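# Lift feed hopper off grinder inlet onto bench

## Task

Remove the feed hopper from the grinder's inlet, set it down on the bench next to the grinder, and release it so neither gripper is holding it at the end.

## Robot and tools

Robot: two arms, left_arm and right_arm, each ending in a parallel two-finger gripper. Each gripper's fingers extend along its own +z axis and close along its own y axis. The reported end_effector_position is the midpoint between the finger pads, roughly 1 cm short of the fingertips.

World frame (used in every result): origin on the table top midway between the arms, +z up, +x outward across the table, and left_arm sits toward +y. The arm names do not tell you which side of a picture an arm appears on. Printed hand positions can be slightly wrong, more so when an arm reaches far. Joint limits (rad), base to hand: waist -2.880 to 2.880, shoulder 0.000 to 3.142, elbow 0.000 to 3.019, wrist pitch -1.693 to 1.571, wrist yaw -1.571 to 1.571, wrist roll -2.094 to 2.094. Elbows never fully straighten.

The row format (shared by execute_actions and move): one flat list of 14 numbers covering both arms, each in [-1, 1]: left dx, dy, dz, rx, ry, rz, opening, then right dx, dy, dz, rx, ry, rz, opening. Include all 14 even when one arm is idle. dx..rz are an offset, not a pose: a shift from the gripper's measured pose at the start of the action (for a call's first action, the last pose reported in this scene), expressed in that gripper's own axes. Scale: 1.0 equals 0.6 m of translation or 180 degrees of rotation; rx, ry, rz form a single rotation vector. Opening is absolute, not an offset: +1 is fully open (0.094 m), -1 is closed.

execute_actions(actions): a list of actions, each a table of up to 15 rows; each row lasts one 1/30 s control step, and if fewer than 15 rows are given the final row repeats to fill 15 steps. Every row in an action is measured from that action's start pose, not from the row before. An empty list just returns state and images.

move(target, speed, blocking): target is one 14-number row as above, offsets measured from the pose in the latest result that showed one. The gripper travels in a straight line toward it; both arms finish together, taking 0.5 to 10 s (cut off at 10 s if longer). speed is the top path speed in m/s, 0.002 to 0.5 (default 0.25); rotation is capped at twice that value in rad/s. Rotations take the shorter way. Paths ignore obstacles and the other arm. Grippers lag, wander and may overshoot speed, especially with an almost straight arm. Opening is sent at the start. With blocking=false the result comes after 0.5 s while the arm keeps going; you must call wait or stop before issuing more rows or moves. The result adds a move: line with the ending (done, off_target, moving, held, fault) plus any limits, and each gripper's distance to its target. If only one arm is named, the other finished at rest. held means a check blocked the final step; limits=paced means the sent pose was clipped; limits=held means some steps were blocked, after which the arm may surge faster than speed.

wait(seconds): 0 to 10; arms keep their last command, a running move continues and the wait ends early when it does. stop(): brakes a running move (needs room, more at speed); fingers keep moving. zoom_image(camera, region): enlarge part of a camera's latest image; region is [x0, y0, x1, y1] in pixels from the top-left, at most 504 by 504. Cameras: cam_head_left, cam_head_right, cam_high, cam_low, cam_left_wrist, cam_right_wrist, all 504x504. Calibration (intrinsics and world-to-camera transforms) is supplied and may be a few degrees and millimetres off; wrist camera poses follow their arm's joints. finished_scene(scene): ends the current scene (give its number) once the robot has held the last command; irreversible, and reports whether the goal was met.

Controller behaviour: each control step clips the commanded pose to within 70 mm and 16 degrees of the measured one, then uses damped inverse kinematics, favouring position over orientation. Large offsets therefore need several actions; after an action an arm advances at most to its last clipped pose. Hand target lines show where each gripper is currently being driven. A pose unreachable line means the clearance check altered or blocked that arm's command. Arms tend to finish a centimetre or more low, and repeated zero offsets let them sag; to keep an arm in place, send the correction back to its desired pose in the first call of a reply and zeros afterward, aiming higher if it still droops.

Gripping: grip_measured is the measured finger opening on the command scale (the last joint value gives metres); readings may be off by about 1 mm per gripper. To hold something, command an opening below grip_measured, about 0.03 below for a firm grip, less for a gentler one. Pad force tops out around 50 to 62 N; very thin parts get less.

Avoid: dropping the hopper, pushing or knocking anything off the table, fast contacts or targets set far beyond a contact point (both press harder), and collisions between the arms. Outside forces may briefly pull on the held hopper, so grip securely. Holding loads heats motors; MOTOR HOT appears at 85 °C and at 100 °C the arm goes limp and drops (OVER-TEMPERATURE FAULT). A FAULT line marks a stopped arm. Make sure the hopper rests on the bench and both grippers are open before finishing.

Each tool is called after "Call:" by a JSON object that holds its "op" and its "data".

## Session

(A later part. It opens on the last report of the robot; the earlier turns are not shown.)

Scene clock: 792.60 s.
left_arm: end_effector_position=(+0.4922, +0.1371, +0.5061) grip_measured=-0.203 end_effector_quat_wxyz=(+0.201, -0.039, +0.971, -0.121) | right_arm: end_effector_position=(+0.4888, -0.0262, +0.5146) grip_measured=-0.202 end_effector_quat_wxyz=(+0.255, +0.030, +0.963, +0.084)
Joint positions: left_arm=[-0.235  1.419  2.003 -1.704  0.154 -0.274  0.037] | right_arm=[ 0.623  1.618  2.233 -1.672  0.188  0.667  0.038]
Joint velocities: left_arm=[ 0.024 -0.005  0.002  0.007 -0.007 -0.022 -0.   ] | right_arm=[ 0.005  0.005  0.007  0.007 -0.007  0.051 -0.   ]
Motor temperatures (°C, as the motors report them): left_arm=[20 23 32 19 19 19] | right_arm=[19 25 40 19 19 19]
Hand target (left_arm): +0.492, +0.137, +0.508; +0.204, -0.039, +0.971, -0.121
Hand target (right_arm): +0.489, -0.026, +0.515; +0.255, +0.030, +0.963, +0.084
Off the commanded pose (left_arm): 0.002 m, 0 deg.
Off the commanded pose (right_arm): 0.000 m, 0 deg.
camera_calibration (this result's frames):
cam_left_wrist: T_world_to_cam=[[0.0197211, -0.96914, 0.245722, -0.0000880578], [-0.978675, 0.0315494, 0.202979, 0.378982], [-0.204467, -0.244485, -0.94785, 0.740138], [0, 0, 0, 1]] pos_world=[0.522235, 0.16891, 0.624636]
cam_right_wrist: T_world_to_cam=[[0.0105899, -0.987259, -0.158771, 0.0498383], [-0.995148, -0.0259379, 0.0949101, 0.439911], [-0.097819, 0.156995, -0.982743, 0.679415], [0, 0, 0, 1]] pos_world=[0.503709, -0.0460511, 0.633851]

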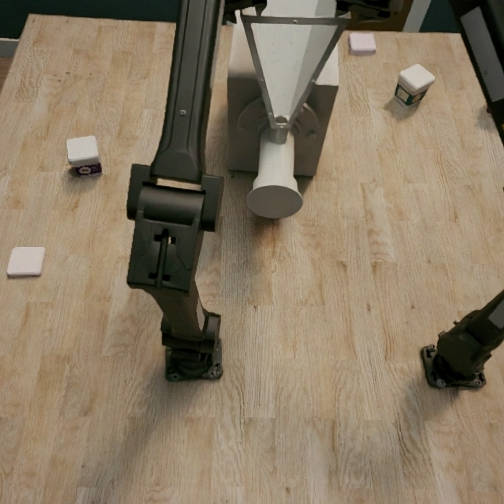

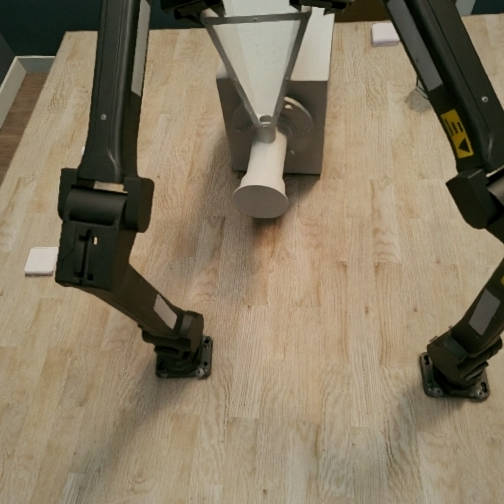

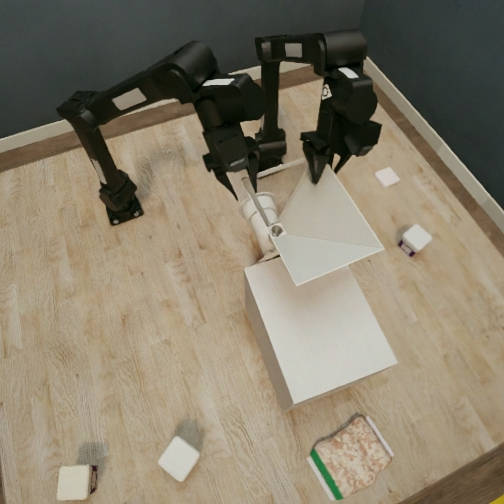

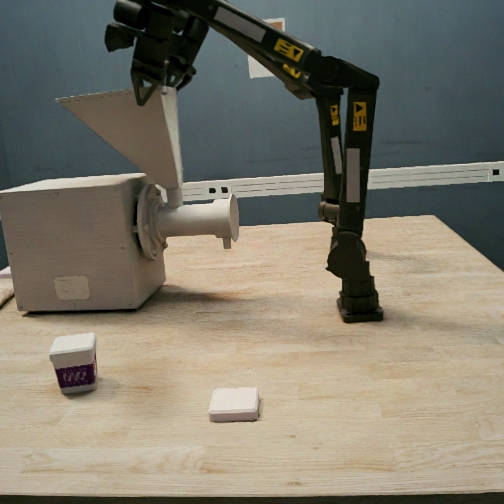

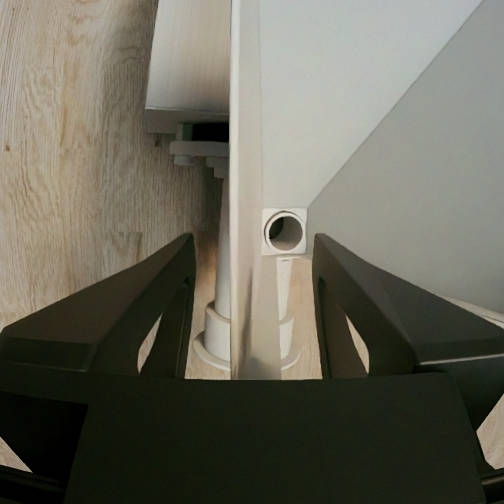

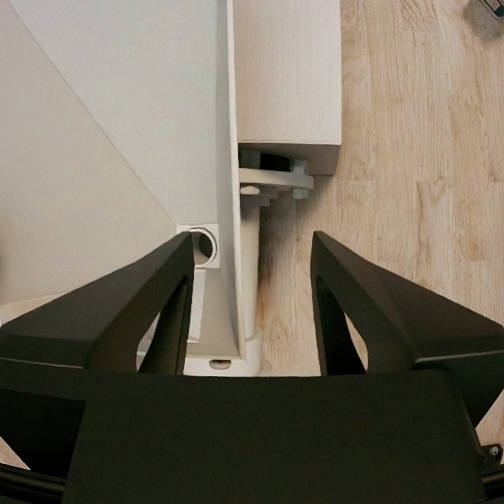

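Call:
{"op": "move", "data": {"target": [-0.222, -0.006, 0.06, 0, -0.06, 0, -0.2, 0, 0, -0.11, 0, 0, 0, 0.0], "speed": 0.1}}

Scene clock: 914.40 s.
left_arm: end_effector_position=(+0.6221, +0.1324, +0.5047) grip_measured=-0.203 end_effector_quat_wxyz=(+0.263, -0.047, +0.957, -0.116) | right_arm: end_effector_position=(+0.4622, -0.0371, +0.5494) grip_measured=-0.002 end_effector_quat_wxyz=(+0.278, +0.025, +0.955, +0.097)
Joint positions: left_arm=[-0.217  1.694  2.283 -1.589  0.125 -0.274  0.037] | right_arm=[ 0.643  1.562  2.255 -1.697  0.203  0.667  0.047]
Joint velocities: left_arm=[-0.015 -0.015  0.037 -0.022 -0.007 -0.081 -0.   ] | right_arm=[ 0.005 -0.005 -0.007 -0.002  0.037 -0.022 -0.001]
Motor temperatures (°C, as the motors report them): left_arm=[20 23 30 19 19 19] | right_arm=[19 24 38 19 19 19]
Hand target (left_arm): +0.627, +0.140, +0.527; +0.292, -0.050, +0.948, -0.118
Hand target (right_arm): +0.455, -0.036, +0.569; +0.293, +0.025, +0.949, +0.111
Off the commanded pose (left_arm): 0.024 m, 3 deg.
Off the commanded pose (right_arm): 0.023 m, 3 deg.
joint sent to its limit (right arm) — the command would take joint 4 (wrist pitch) past its lower limit, so that joint was sent only as far as its limit.
move: off_target (left_arm, right_arm)
camera_calibration (this result's frames):
cam_left_wrist: T_world_to_cam=[[0.0215428, -0.970192, 0.241378, -0.00561761], [-0.996704, -0.0019551, 0.0810968, 0.583747], [-0.0782076, -0.24233, -0.967037, 0.695125], [0, 0, 0, 1]] pos_world=[0.636308, 0.164141, 0.626227]
cam_right_wrist: T_world_to_cam=[[0.0306763, -0.983145, -0.180238, 0.0476265], [-0.998223, -0.0393513, 0.0447533, 0.438295], [-0.0510915, 0.178545, -0.982604, 0.691833], [0, 0, 0, 1]] pos_world=[0.471401, -0.0594519, 0.668767]

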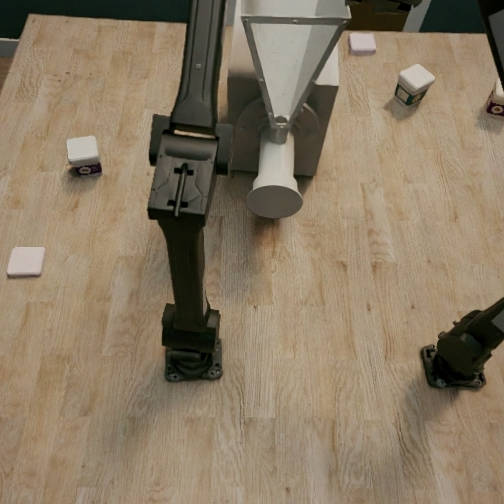

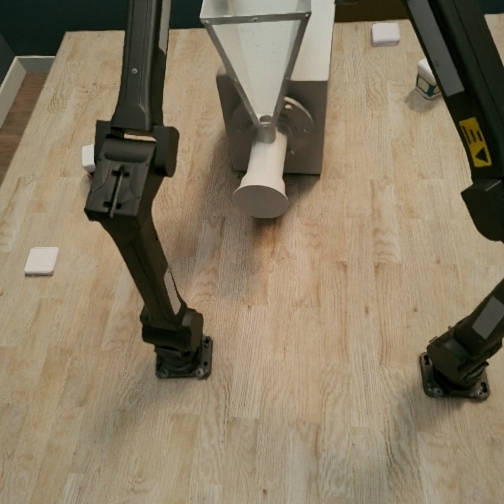

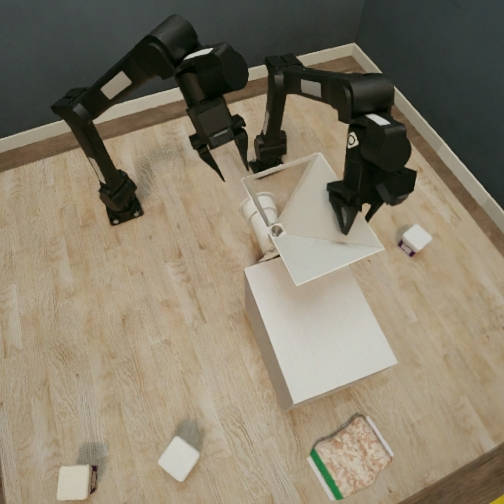

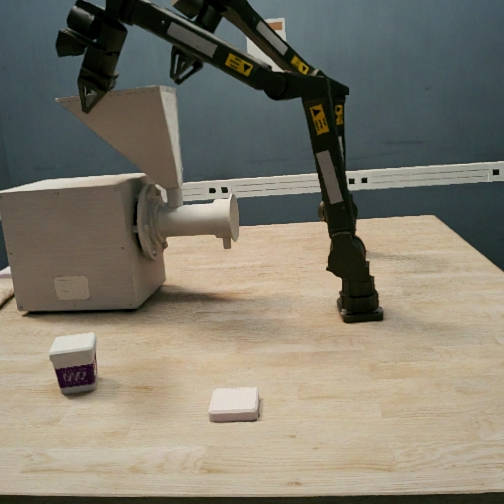

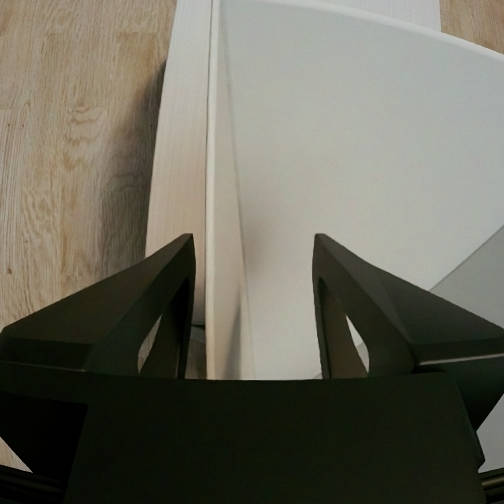

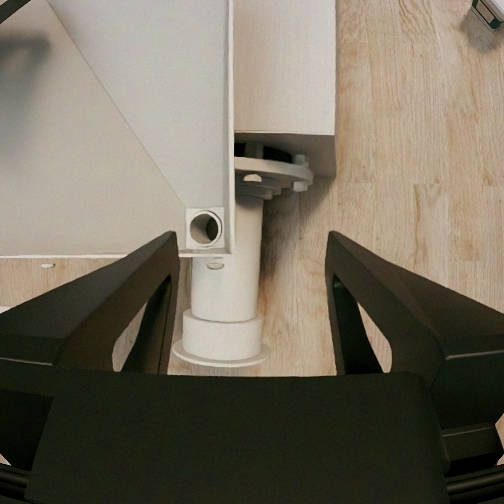

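Call:
{"op": "move", "data": {"target": [-0.0176, 0.0104, -0.0287, 0, 0, 0, -0.2, -0.0128, 0.0025, -0.0357, -0.289, -0.026, -0.406, 0.0], "speed": 0.25}}

Scene clock: 1006.60 s.
left_arm: end_effector_position=(+0.6177, +0.1357, +0.5088) grip_measured=-0.203 end_effector_quat_wxyz=(+0.248, -0.048, +0.961, -0.116) | right_arm: end_effector_position=(+0.4515, -0.0383, +0.5642) grip_measured=-0.002 end_effector_quat_wxyz=(-0.327, +0.621, -0.645, -0.301)
Joint positions: left_arm=[-0.21   1.718  2.343 -1.655  0.133 -0.269  0.037] | right_arm=[ 0.334  1.557  2.182 -1.697 -0.81  -0.95   0.047]
Joint velocities: left_arm=[-0.005  0.005  0.017 -0.002  0.037  0.051 -0.   ] | right_arm=[ 0.005 -0.024 -0.022 -0.017 -0.037 -0.066 -0.001]
Motor temperatures (°C, as the motors report them): left_arm=[20 24 33 19 19 19] | right_arm=[19 24 40 19 19 19]
Hand target (left_arm): +0.621, +0.143, +0.522; +0.264, -0.047, +0.956, -0.116
Hand target (right_arm): +0.457, -0.041, +0.572; -0.336, +0.623, -0.642, -0.295
Off the commanded pose (left_arm): 0.017 m, 2 deg.
Off the commanded pose (right_arm): 0.009 m, 4 deg.
joint sent to its limit (right arm) — the command would take joint 4 (wrist pitch) past its lower limit, so that joint was sent only as far as its limit.
move: off_target (left_arm, right_arm)
camera_calibration (this result's frames):
cam_left_wrist: T_world_to_cam=[[0.0270812, -0.970267, 0.240516, -0.00631693], [-0.993772, -0.000114789, 0.111432, 0.561494], [-0.108091, -0.242036, -0.964228, 0.716546], [0, 0, 0, 1]] pos_world=[0.63562, 0.167365, 0.629864]
cam_right_wrist: T_world_to_cam=[[0.998553, -0.0299832, 0.0446521, -0.477952], [-0.0154026, -0.954842, -0.296714, 0.140782], [0.0515321, 0.295597, -0.953922, 0.648007], [0, 0, 0, 1]] pos_world=[0.446036, -0.0714552, 0.681262]

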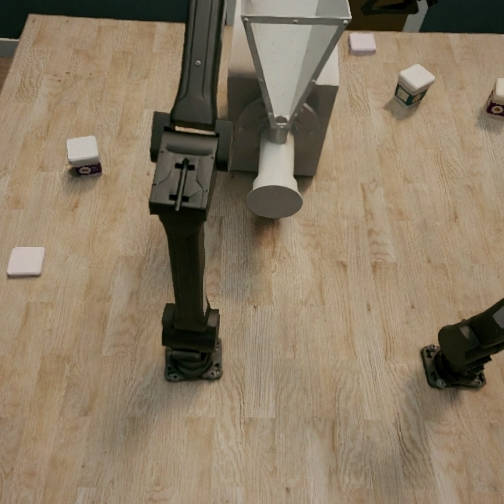

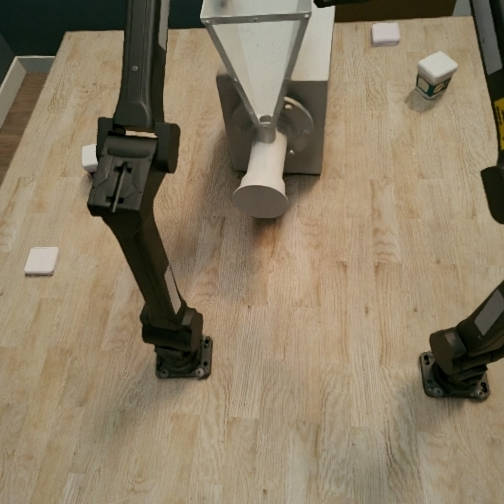

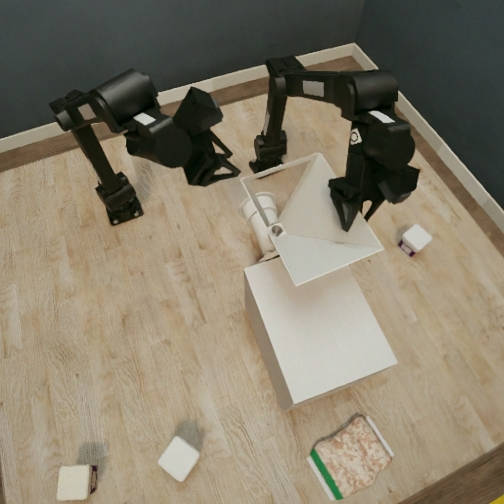

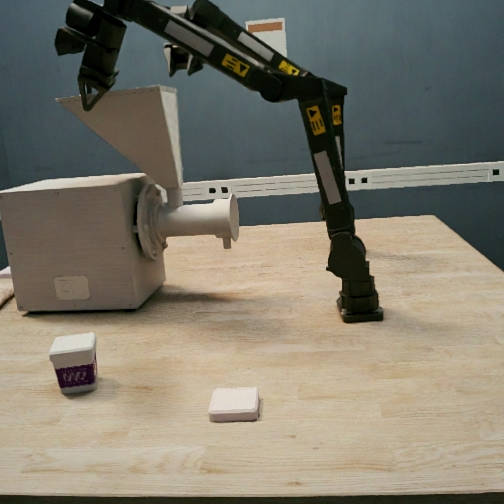

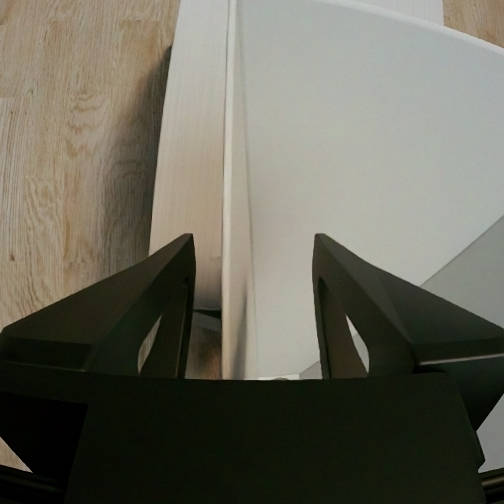

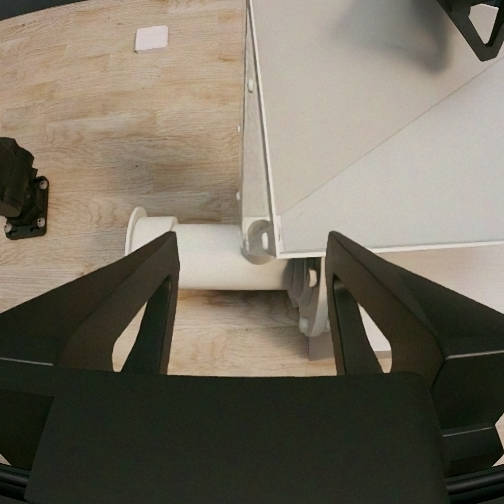

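Call:
{"op": "move", "data": {"target": [-0.026, 0.0157, -0.0217, 0, -0.02, 0, -0.2, -0.0007, -0.0059, 0.1002, -0.015, 0.0167, -0.0115, 0.0], "speed": 0.06}}

Scene clock: 1034.93 s.
left_arm: end_effector_position=(+0.6225, +0.1415, +0.5098) grip_measured=-0.203 end_effector_quat_wxyz=(+0.256, -0.052, +0.958, -0.115) | right_arm: end_effector_position=(+0.4541, +0.0035, +0.5342) grip_measured=-0.002 end_effector_quat_wxyz=(-0.303, +0.648, -0.634, -0.292)
Joint positions: left_arm=[-0.199  1.718  2.34  -1.637  0.132 -0.269  0.037] | right_arm=[ 0.423  1.598  2.159 -1.647 -0.752 -0.943  0.047]
Joint velocities: left_arm=[-0.024 -0.024  0.002 -0.007  0.007  0.007  0.001] | right_arm=[-0.005 -0.015 -0.007  0.002 -0.022 -0.022 -0.   ]
Motor temperatures (°C, as the motors report them): left_arm=[20 24 33 19 19 19] | right_arm=[19 24 40 19 19 19]
Hand target (left_arm): +0.624, +0.150, +0.525; +0.278, -0.051, +0.952, -0.114
Hand target (right_arm): +0.458, +0.010, +0.528; -0.300, +0.648, -0.635, -0.293
Off the commanded pose (left_arm): 0.017 m, 3 deg.
Off the commanded pose (right_arm): 0.009 m, 0 deg.
move: off_target (left_arm)
camera_calibration (this result's frames):
cam_left_wrist: T_world_to_cam=[[0.0342455, -0.969628, 0.242176, -0.00645455], [-0.995255, -0.0110037, 0.0966799, 0.576159], [-0.0910787, -0.244337, -0.965403, 0.709698], [0, 0, 0, 1]] pos_world=[0.638284, 0.173487, 0.631005]
cam_right_wrist: T_world_to_cam=[[0.998374, 0.029248, 0.0489199, -0.480382], [0.0404557, -0.968234, -0.246751, 0.11977], [0.0401489, 0.248329, -0.967843, 0.619694], [0, 0, 0, 1]] pos_world=[0.449875, -0.0238718, 0.65282]

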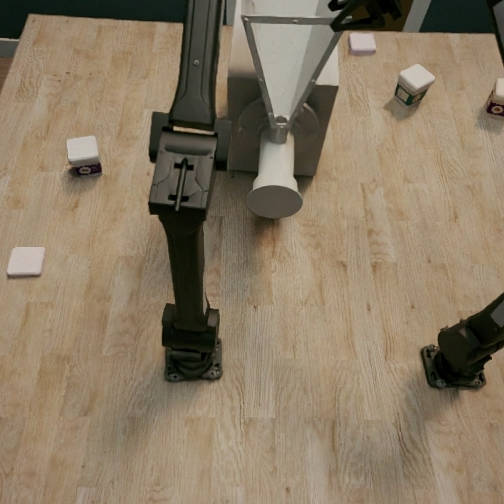

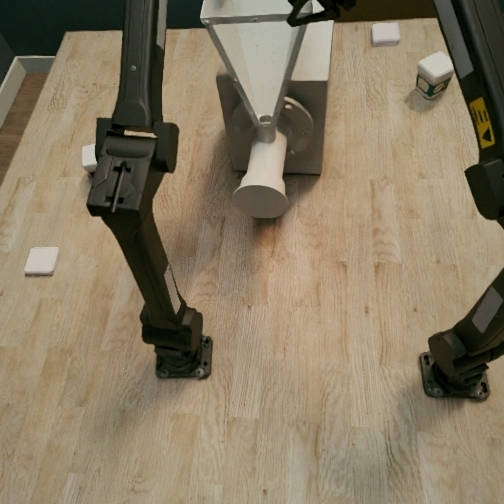

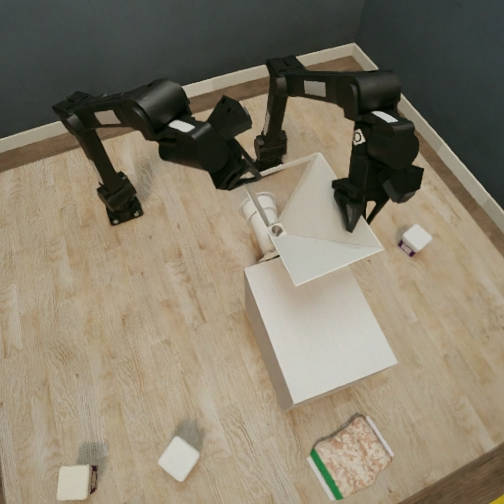

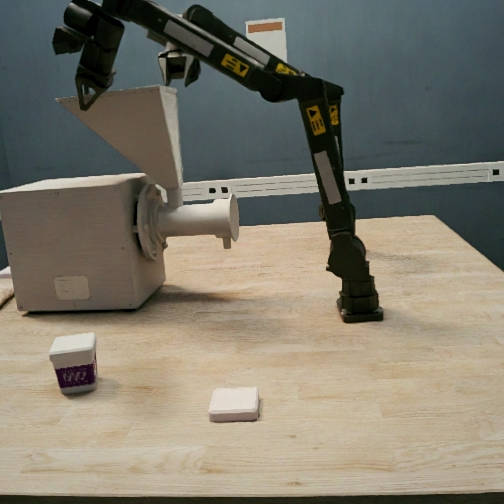

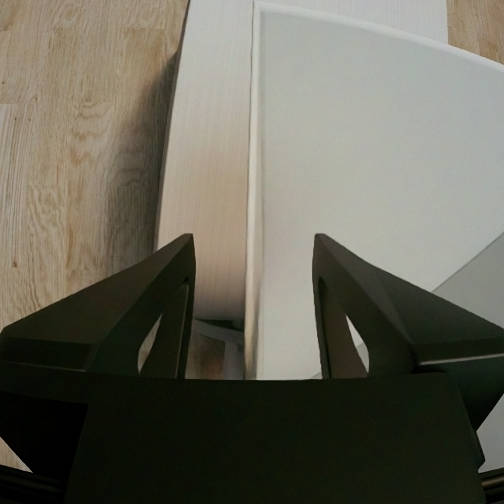

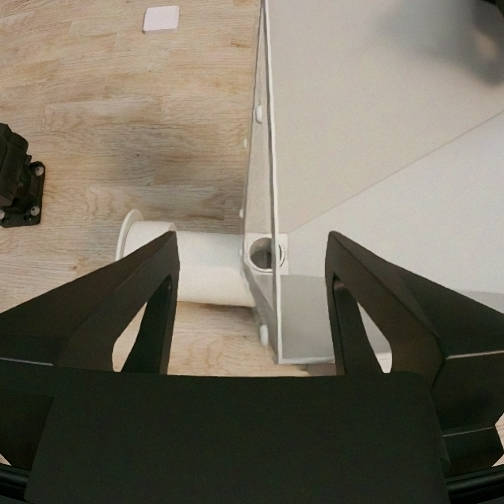

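Call:
{"op": "move", "data": {"target": [-0.0165, 0.0073, -0.0227, 0, -0.015, 0, -0.2, 0.0193, -0.0109, 0.0445, 0, 0, 0, 0.0], "speed": 0.04}}

Scene clock: 1052.47 s.
left_arm: end_effector_position=(+0.6232, +0.1418, +0.5090) grip_measured=-0.203 end_effector_quat_wxyz=(+0.256, -0.053, +0.958, -0.114) | right_arm: end_effector_position=(+0.4605, +0.0111, +0.5190) grip_measured=-0.002 end_effector_quat_wxyz=(-0.314, +0.650, -0.629, -0.288)
Joint positions: left_arm=[-0.199  1.718  2.338 -1.634  0.13  -0.269  0.037] | right_arm=[ 0.431  1.579  2.082 -1.556 -0.75  -0.935  0.047]
Joint velocities: left_arm=[ 0.005 -0.015  0.007 -0.007 -0.007  0.037 -0.001] | right_arm=[-0.015 -0.015  0.007  0.007 -0.037  0.066 -0.001]
Motor temperatures (°C, as the motors report them): left_arm=[20 24 31 19 19 19] | right_arm=[19 24 38 19 19 19]
Hand target (left_arm): +0.623, +0.150, +0.525; +0.279, -0.055, +0.952, -0.114
Hand target (right_arm): +0.461, +0.016, +0.508; -0.303, +0.649, -0.634, -0.291
Off the commanded pose (left_arm): 0.018 m, 3 deg.
Off the commanded pose (right_arm): 0.012 m, 1 deg.
move: off_target (left_arm, right_arm)
camera_calibration (this result's frames):
cam_left_wrist: T_world_to_cam=[[0.0352679, -0.97004, 0.24037, -0.00566271], [-0.9953, -0.0123868, 0.0960457, 0.577432], [-0.0901908, -0.242628, -0.965918, 0.708618], [0, 0, 0, 1]] pos_world=[0.638829, 0.17359, 0.630368]
cam_right_wrist: T_world_to_cam=[[0.996935, 0.0304094, 0.0720781, -0.497571], [0.0480646, -0.965042, -0.25765, 0.12531], [0.0617234, 0.260324, -0.963546, 0.590455], [0, 0, 0, 1]] pos_world=[0.453578, -0.0176493, 0.637081]

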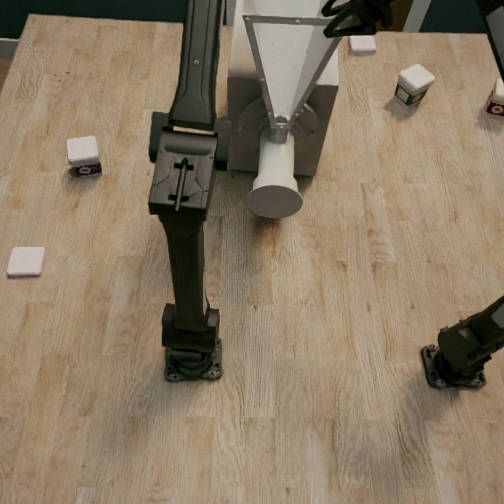

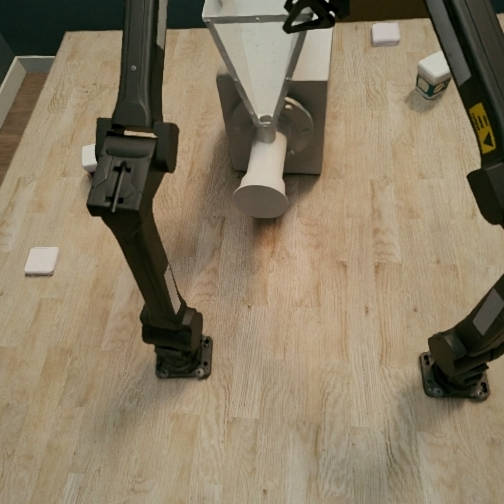

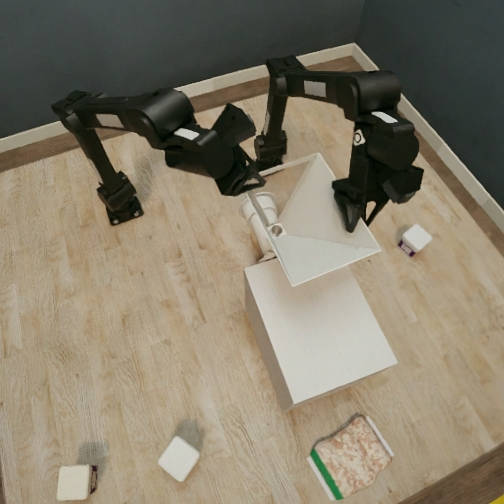

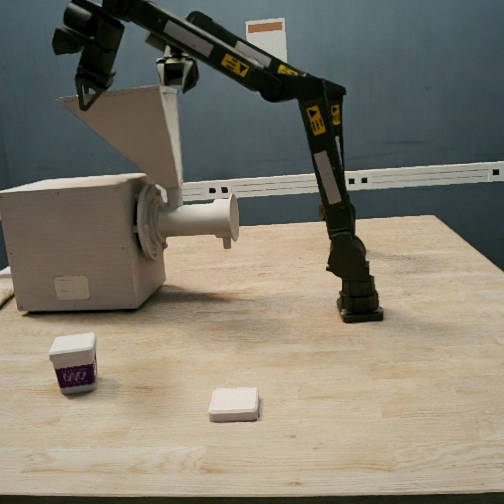

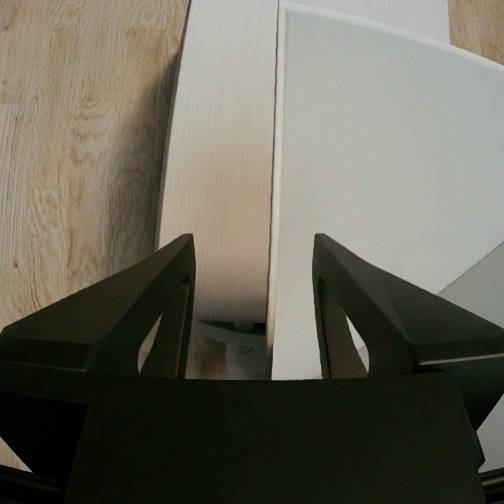

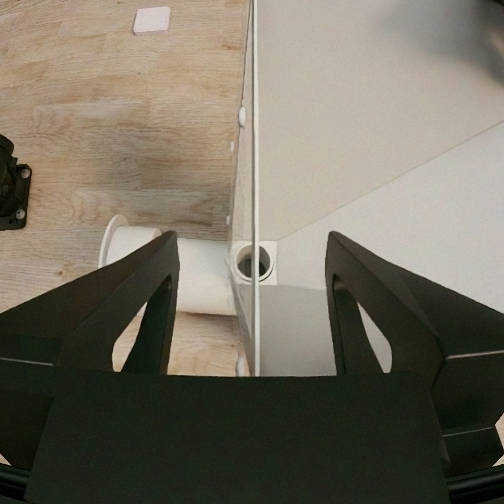

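Call:
{"op": "zoom_image", "data": {"camera": "cam_high", "region": [170, 110, 410, 290]}}

Call:
{"op": "zoom_image", "data": {"camera": "cam_head_right", "region": [180, 0, 380, 100]}}

Region (170, 110, 410, 290) of cam_high's 504x504 image, scaled by 2.100, with more detail than that image has; it fills the top 378 rows of this view, and the rest is white.

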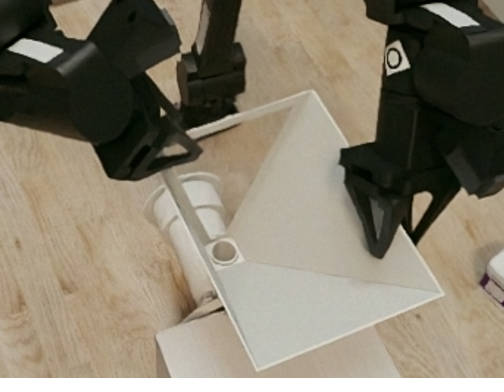

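Region (180, 0, 380, 100) of cam_head_right's 504x504 image, scaled by 2.520, with more detail than that image has.

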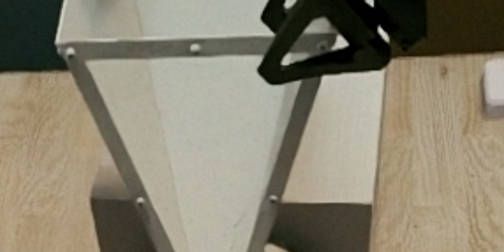

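Call:
{"op": "execute_actions", "data": {"actions": [[[-0.0165, 0.0073, -0.0227, 0, -0.015, 0, -0.2, 0, 0, 0, 0, 0, 0, -0.75]], [[0, 0, 0, 0, 0, 0, -0.2, 0, 0, 0, 0, 0, 0, -0.9]], [[0, 0, 0, 0, 0, 0, -0.2, 0, 0, 0, 0, 0, 0, -1]], [[0, 0, 0, 0, 0, 0, -0.2, 0, 0, 0, 0, 0, 0, -1]]]}}

Scene clock: 1065.47 s.
left_arm: end_effector_position=(+0.6240, +0.1421, +0.5018) grip_measured=-0.203 end_effector_quat_wxyz=(+0.250, -0.053, +0.960, -0.112) | right_arm: end_effector_position=(+0.4589, +0.0119, +0.5203) grip_measured=-0.920 end_effector_quat_wxyz=(-0.313, +0.646, -0.631, -0.294)
Joint positions: left_arm=[-0.199  1.718  2.32  -1.631  0.127 -0.269  0.037] | right_arm=[ 0.432  1.578  2.082 -1.557 -0.758 -0.921  0.004]
Joint velocities: left_arm=[-0.005 -0.005  0.007 -0.017  0.007 -0.051 -0.   ] | right_arm=[-0.005 -0.015  0.007 -0.012 -0.066  0.007  0.001]
Motor temperatures (°C, as the motors report them): left_arm=[20 24 31 19 19 19] | right_arm=[19 24 38 19 19 19]
Hand target (left_arm): +0.624, +0.142, +0.504; +0.253, -0.053, +0.960, -0.112
Hand target (right_arm): +0.459, +0.012, +0.520; -0.314, +0.648, -0.629, -0.293
Off the commanded pose (left_arm): 0.003 m, 0 deg.
Off the commanded pose (right_arm): 0.000 m, 0 deg.
camera_calibration (this result's frames):
cam_left_wrist: T_world_to_cam=[[0.0397986, -0.970878, 0.236247, -0.00429872], [-0.993826, -0.0139553, 0.110071, 0.571197], [-0.103569, -0.239169, -0.965439, 0.709364], [0, 0, 0, 1]] pos_world=[0.641309, 0.173456, 0.622991]
cam_right_wrist: T_world_to_cam=[[0.997928, 0.0257582, 0.0589607, -0.48969], [0.0405141, -0.963449, -0.264811, 0.133662], [0.0499846, 0.266651, -0.962496, 0.596423], [0, 0, 0, 1]] pos_world=[0.453448, -0.0176469, 0.638322]

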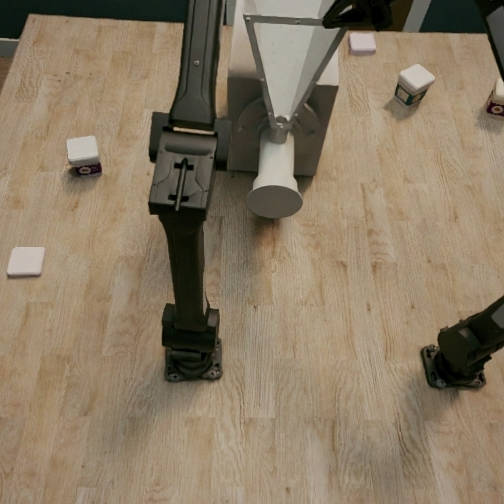

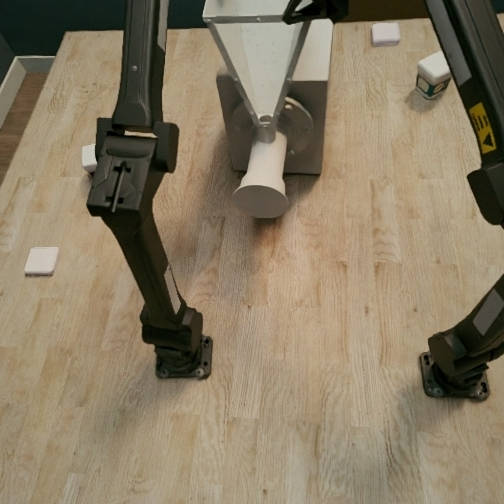

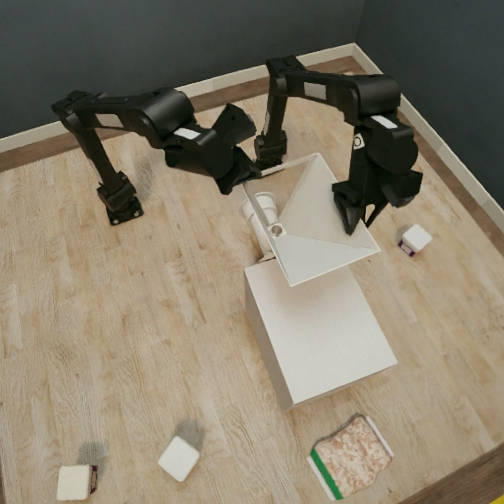

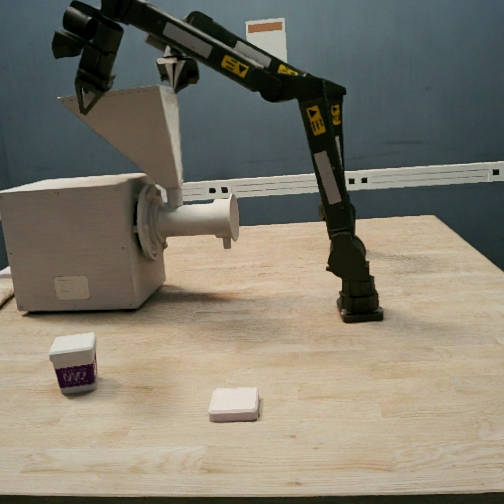

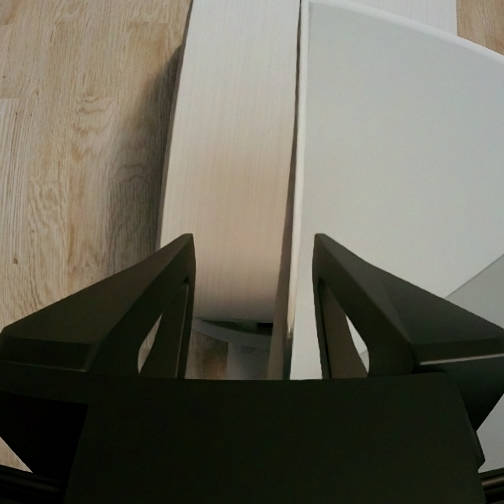

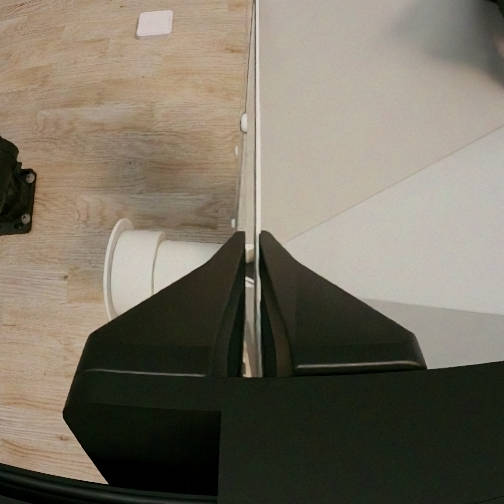

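Call:
{"op": "execute_actions", "data": {"actions": [[[-0.013, -0.026, -0.0247, 0, -0.015, 0, -0.2, 0, 0, 0, 0, 0, 0, -1]], [[-0.013, -0.0, -0.02, 0, 0, 0, -0.2, 0, 0, 0, 0, 0, 0, -1]]]}}

Scene clock: 1073.87 s.
left_arm: end_effector_position=(+0.6208, +0.1378, +0.5009) grip_measured=-0.203 end_effector_quat_wxyz=(+0.236, -0.058, +0.965, -0.102) | right_arm: end_effector_position=(+0.4589, +0.0119, +0.5203) grip_measured=-0.920 end_effector_quat_wxyz=(-0.312, +0.645, -0.632, -0.295)
Joint positions: left_arm=[-0.214  1.741  2.363 -1.682  0.105 -0.283  0.037] | right_arm=[ 0.432  1.578  2.082 -1.557 -0.758 -0.917  0.004]
Joint velocities: left_arm=[-0.005  0.015 -0.007 -0.007  0.051  0.081 -0.   ] | right_arm=[-0.015  0.005 -0.002  0.017 -0.066 -0.037  0.   ]
Motor temperatures (°C, as the motors report them): left_arm=[20 24 31 19 19 19] | right_arm=[19 24 38 19 19 19]
Hand target (left_arm): +0.623, +0.141, +0.515; +0.251, -0.057, +0.961, -0.105
Hand target (right_arm): +0.459, +0.012, +0.520; -0.313, +0.645, -0.632, -0.295
Off the commanded pose (left_arm): 0.015 m, 2 deg.
Off the commanded pose (right_arm): 0.000 m, 0 deg.
camera_calibration (this result's frames):
cam_left_wrist: T_world_to_cam=[[0.0557133, -0.974141, 0.218964, -0.00888253], [-0.989851, -0.0251746, 0.13986, 0.552258], [-0.130731, -0.224534, -0.965657, 0.722164], [0, 0, 0, 1]] pos_world=[0.641558, 0.1674, 0.622069]
cam_right_wrist: T_world_to_cam=[[0.998157, 0.0233523, 0.0560092, -0.48823], [0.0374109, -0.963528, -0.26498, 0.135175], [0.0477785, 0.266587, -0.962626, 0.597503], [0, 0, 0, 1]] pos_world=[0.453726, -0.0176407, 0.638336]

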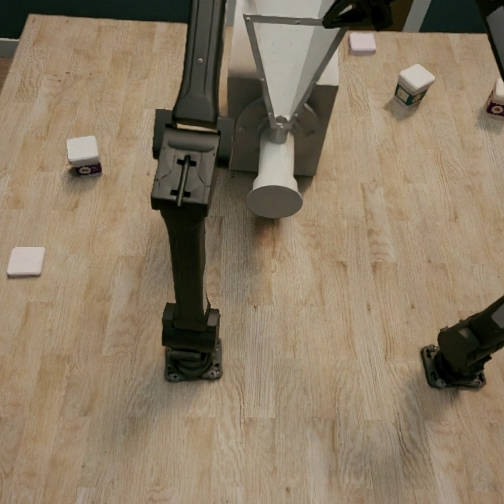

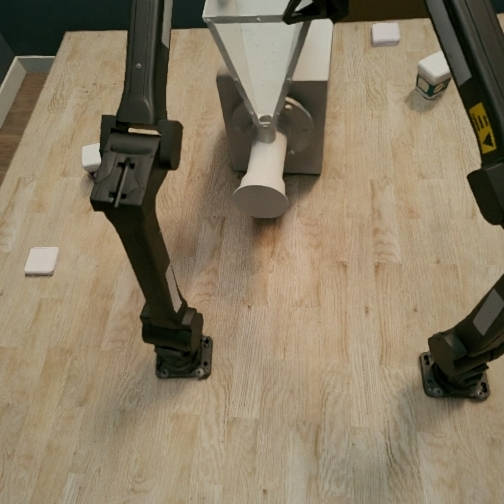

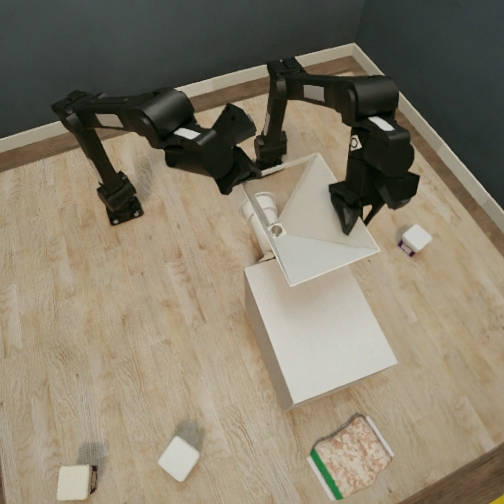

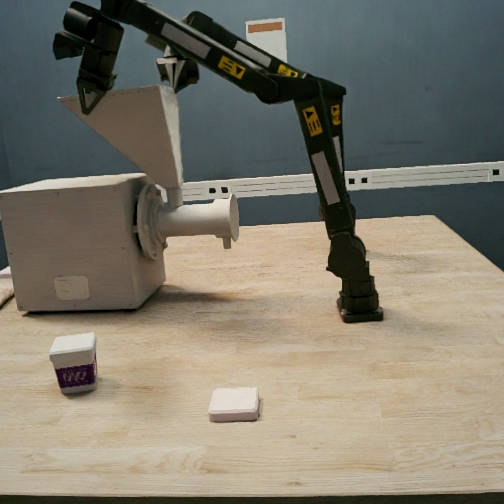

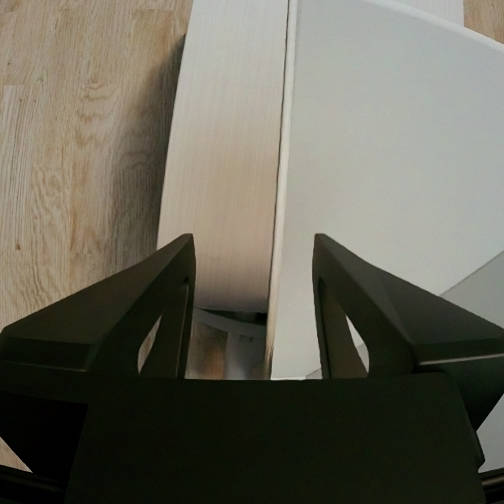

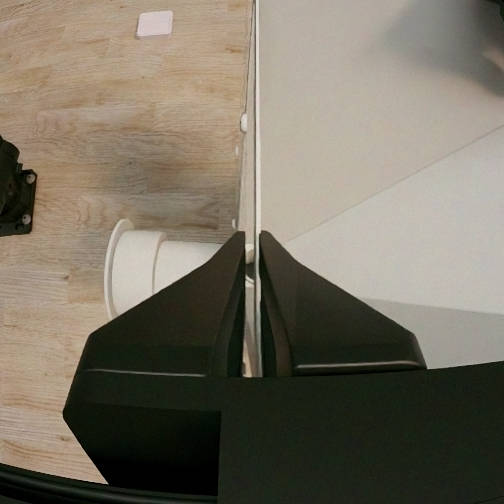

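Call:
{"op": "execute_actions", "data": {"actions": [[[-0.011, -0.014, -0.018, 0, -0.012, 0, -0.55, 0, 0, 0, 0, 0, 0, -1]], [[0, 0, 0, 0, 0, 0, -0.8, 0, 0, 0, 0, 0, 0, -1]], [[0, 0, 0, 0, 0, 0, -0.92, 0, 0, 0, 0, 0, 0, -1]], [[0, 0, 0, 0, 0, 0, -1, 0, 0, 0, 0, 0, 0, -1]]]}}

Scene clock: 1079.97 s.
left_arm: end_effector_position=(+0.6203, +0.1309, +0.5017) grip_measured=-0.963 end_effector_quat_wxyz=(+0.236, -0.044, +0.964, -0.114) | right_arm: end_effector_position=(+0.4580, +0.0106, +0.5200) grip_measured=-0.920 end_effector_quat_wxyz=(-0.310, +0.645, -0.633, -0.295)
Joint positions: left_arm=[-0.218  1.741  2.363 -1.678  0.133 -0.267  0.002] | right_arm=[ 0.431  1.577  2.082 -1.564 -0.758 -0.919  0.004]
Joint velocities: left_arm=[-0.005  0.015  0.017 -0.002 -0.037 -0.007 -0.   ] | right_arm=[-0.005 -0.005 -0.007 -0.017  0.022  0.022  0.   ]
Motor temperatures (°C, as the motors report them): left_arm=[20 24 31 19 19 19] | right_arm=[19 24 38 19 19 19]
Hand target (left_arm): +0.620, +0.134, +0.501; +0.236, -0.052, +0.965, -0.105
Hand target (right_arm): +0.459, +0.012, +0.520; -0.312, +0.646, -0.631, -0.295
Off the commanded pose (left_arm): 0.003 m, 1 deg.
Off the commanded pose (right_arm): 0.001 m, 0 deg.
camera_calibration (this result's frames):
cam_left_wrist: T_world_to_cam=[[0.0242038, -0.971573, 0.235499, -0.00490821], [-0.990542, 0.00851862, 0.136949, 0.54895], [-0.135062, -0.236587, -0.962177, 0.72381], [0, 0, 0, 1]] pos_world=[0.641636, 0.161799, 0.622411]
cam_right_wrist: T_world_to_cam=[[0.99838, 0.0236025, 0.0517761, -0.485177], [0.0364134, -0.964217, -0.262602, 0.133112], [0.0437253, 0.264062, -0.963514, 0.599962], [0, 0, 0, 1]] pos_world=[0.45331, -0.0186272, 0.638148]

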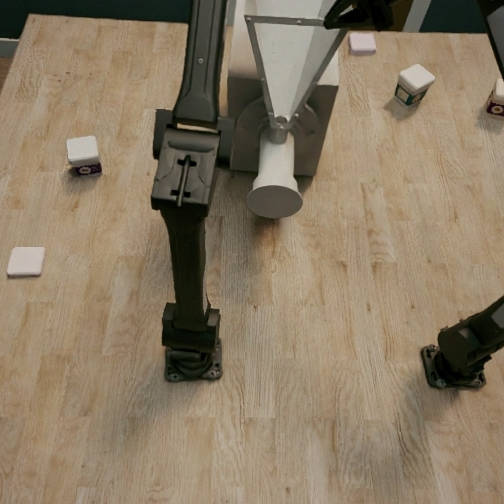

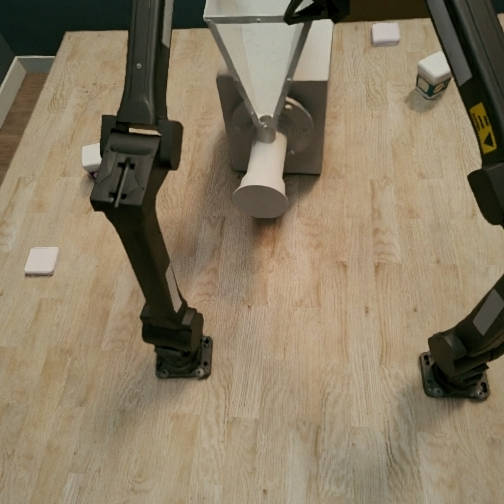

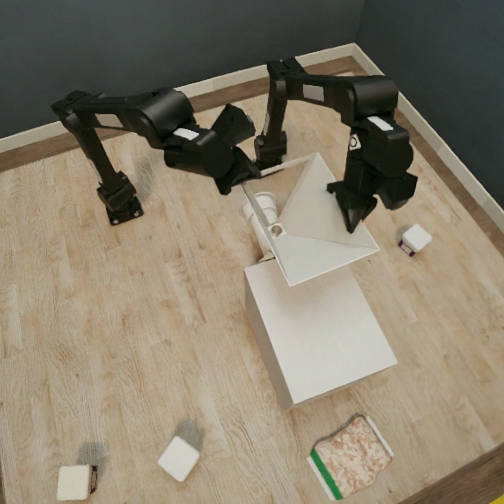

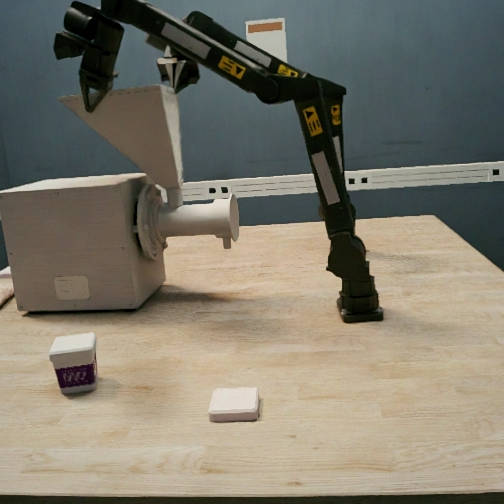

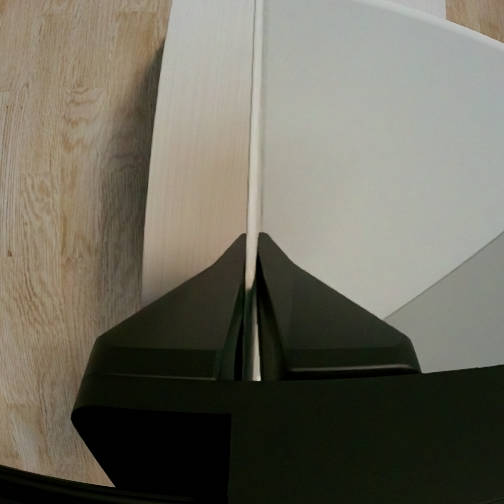

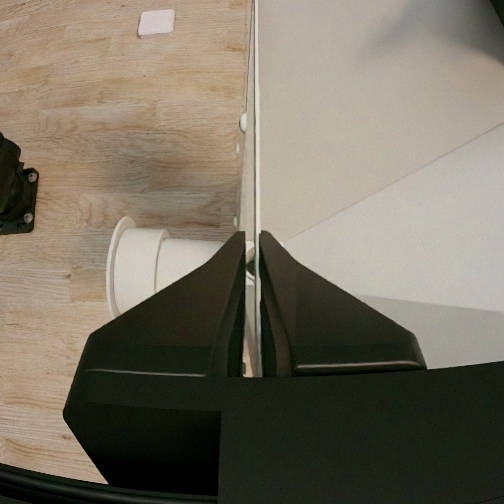

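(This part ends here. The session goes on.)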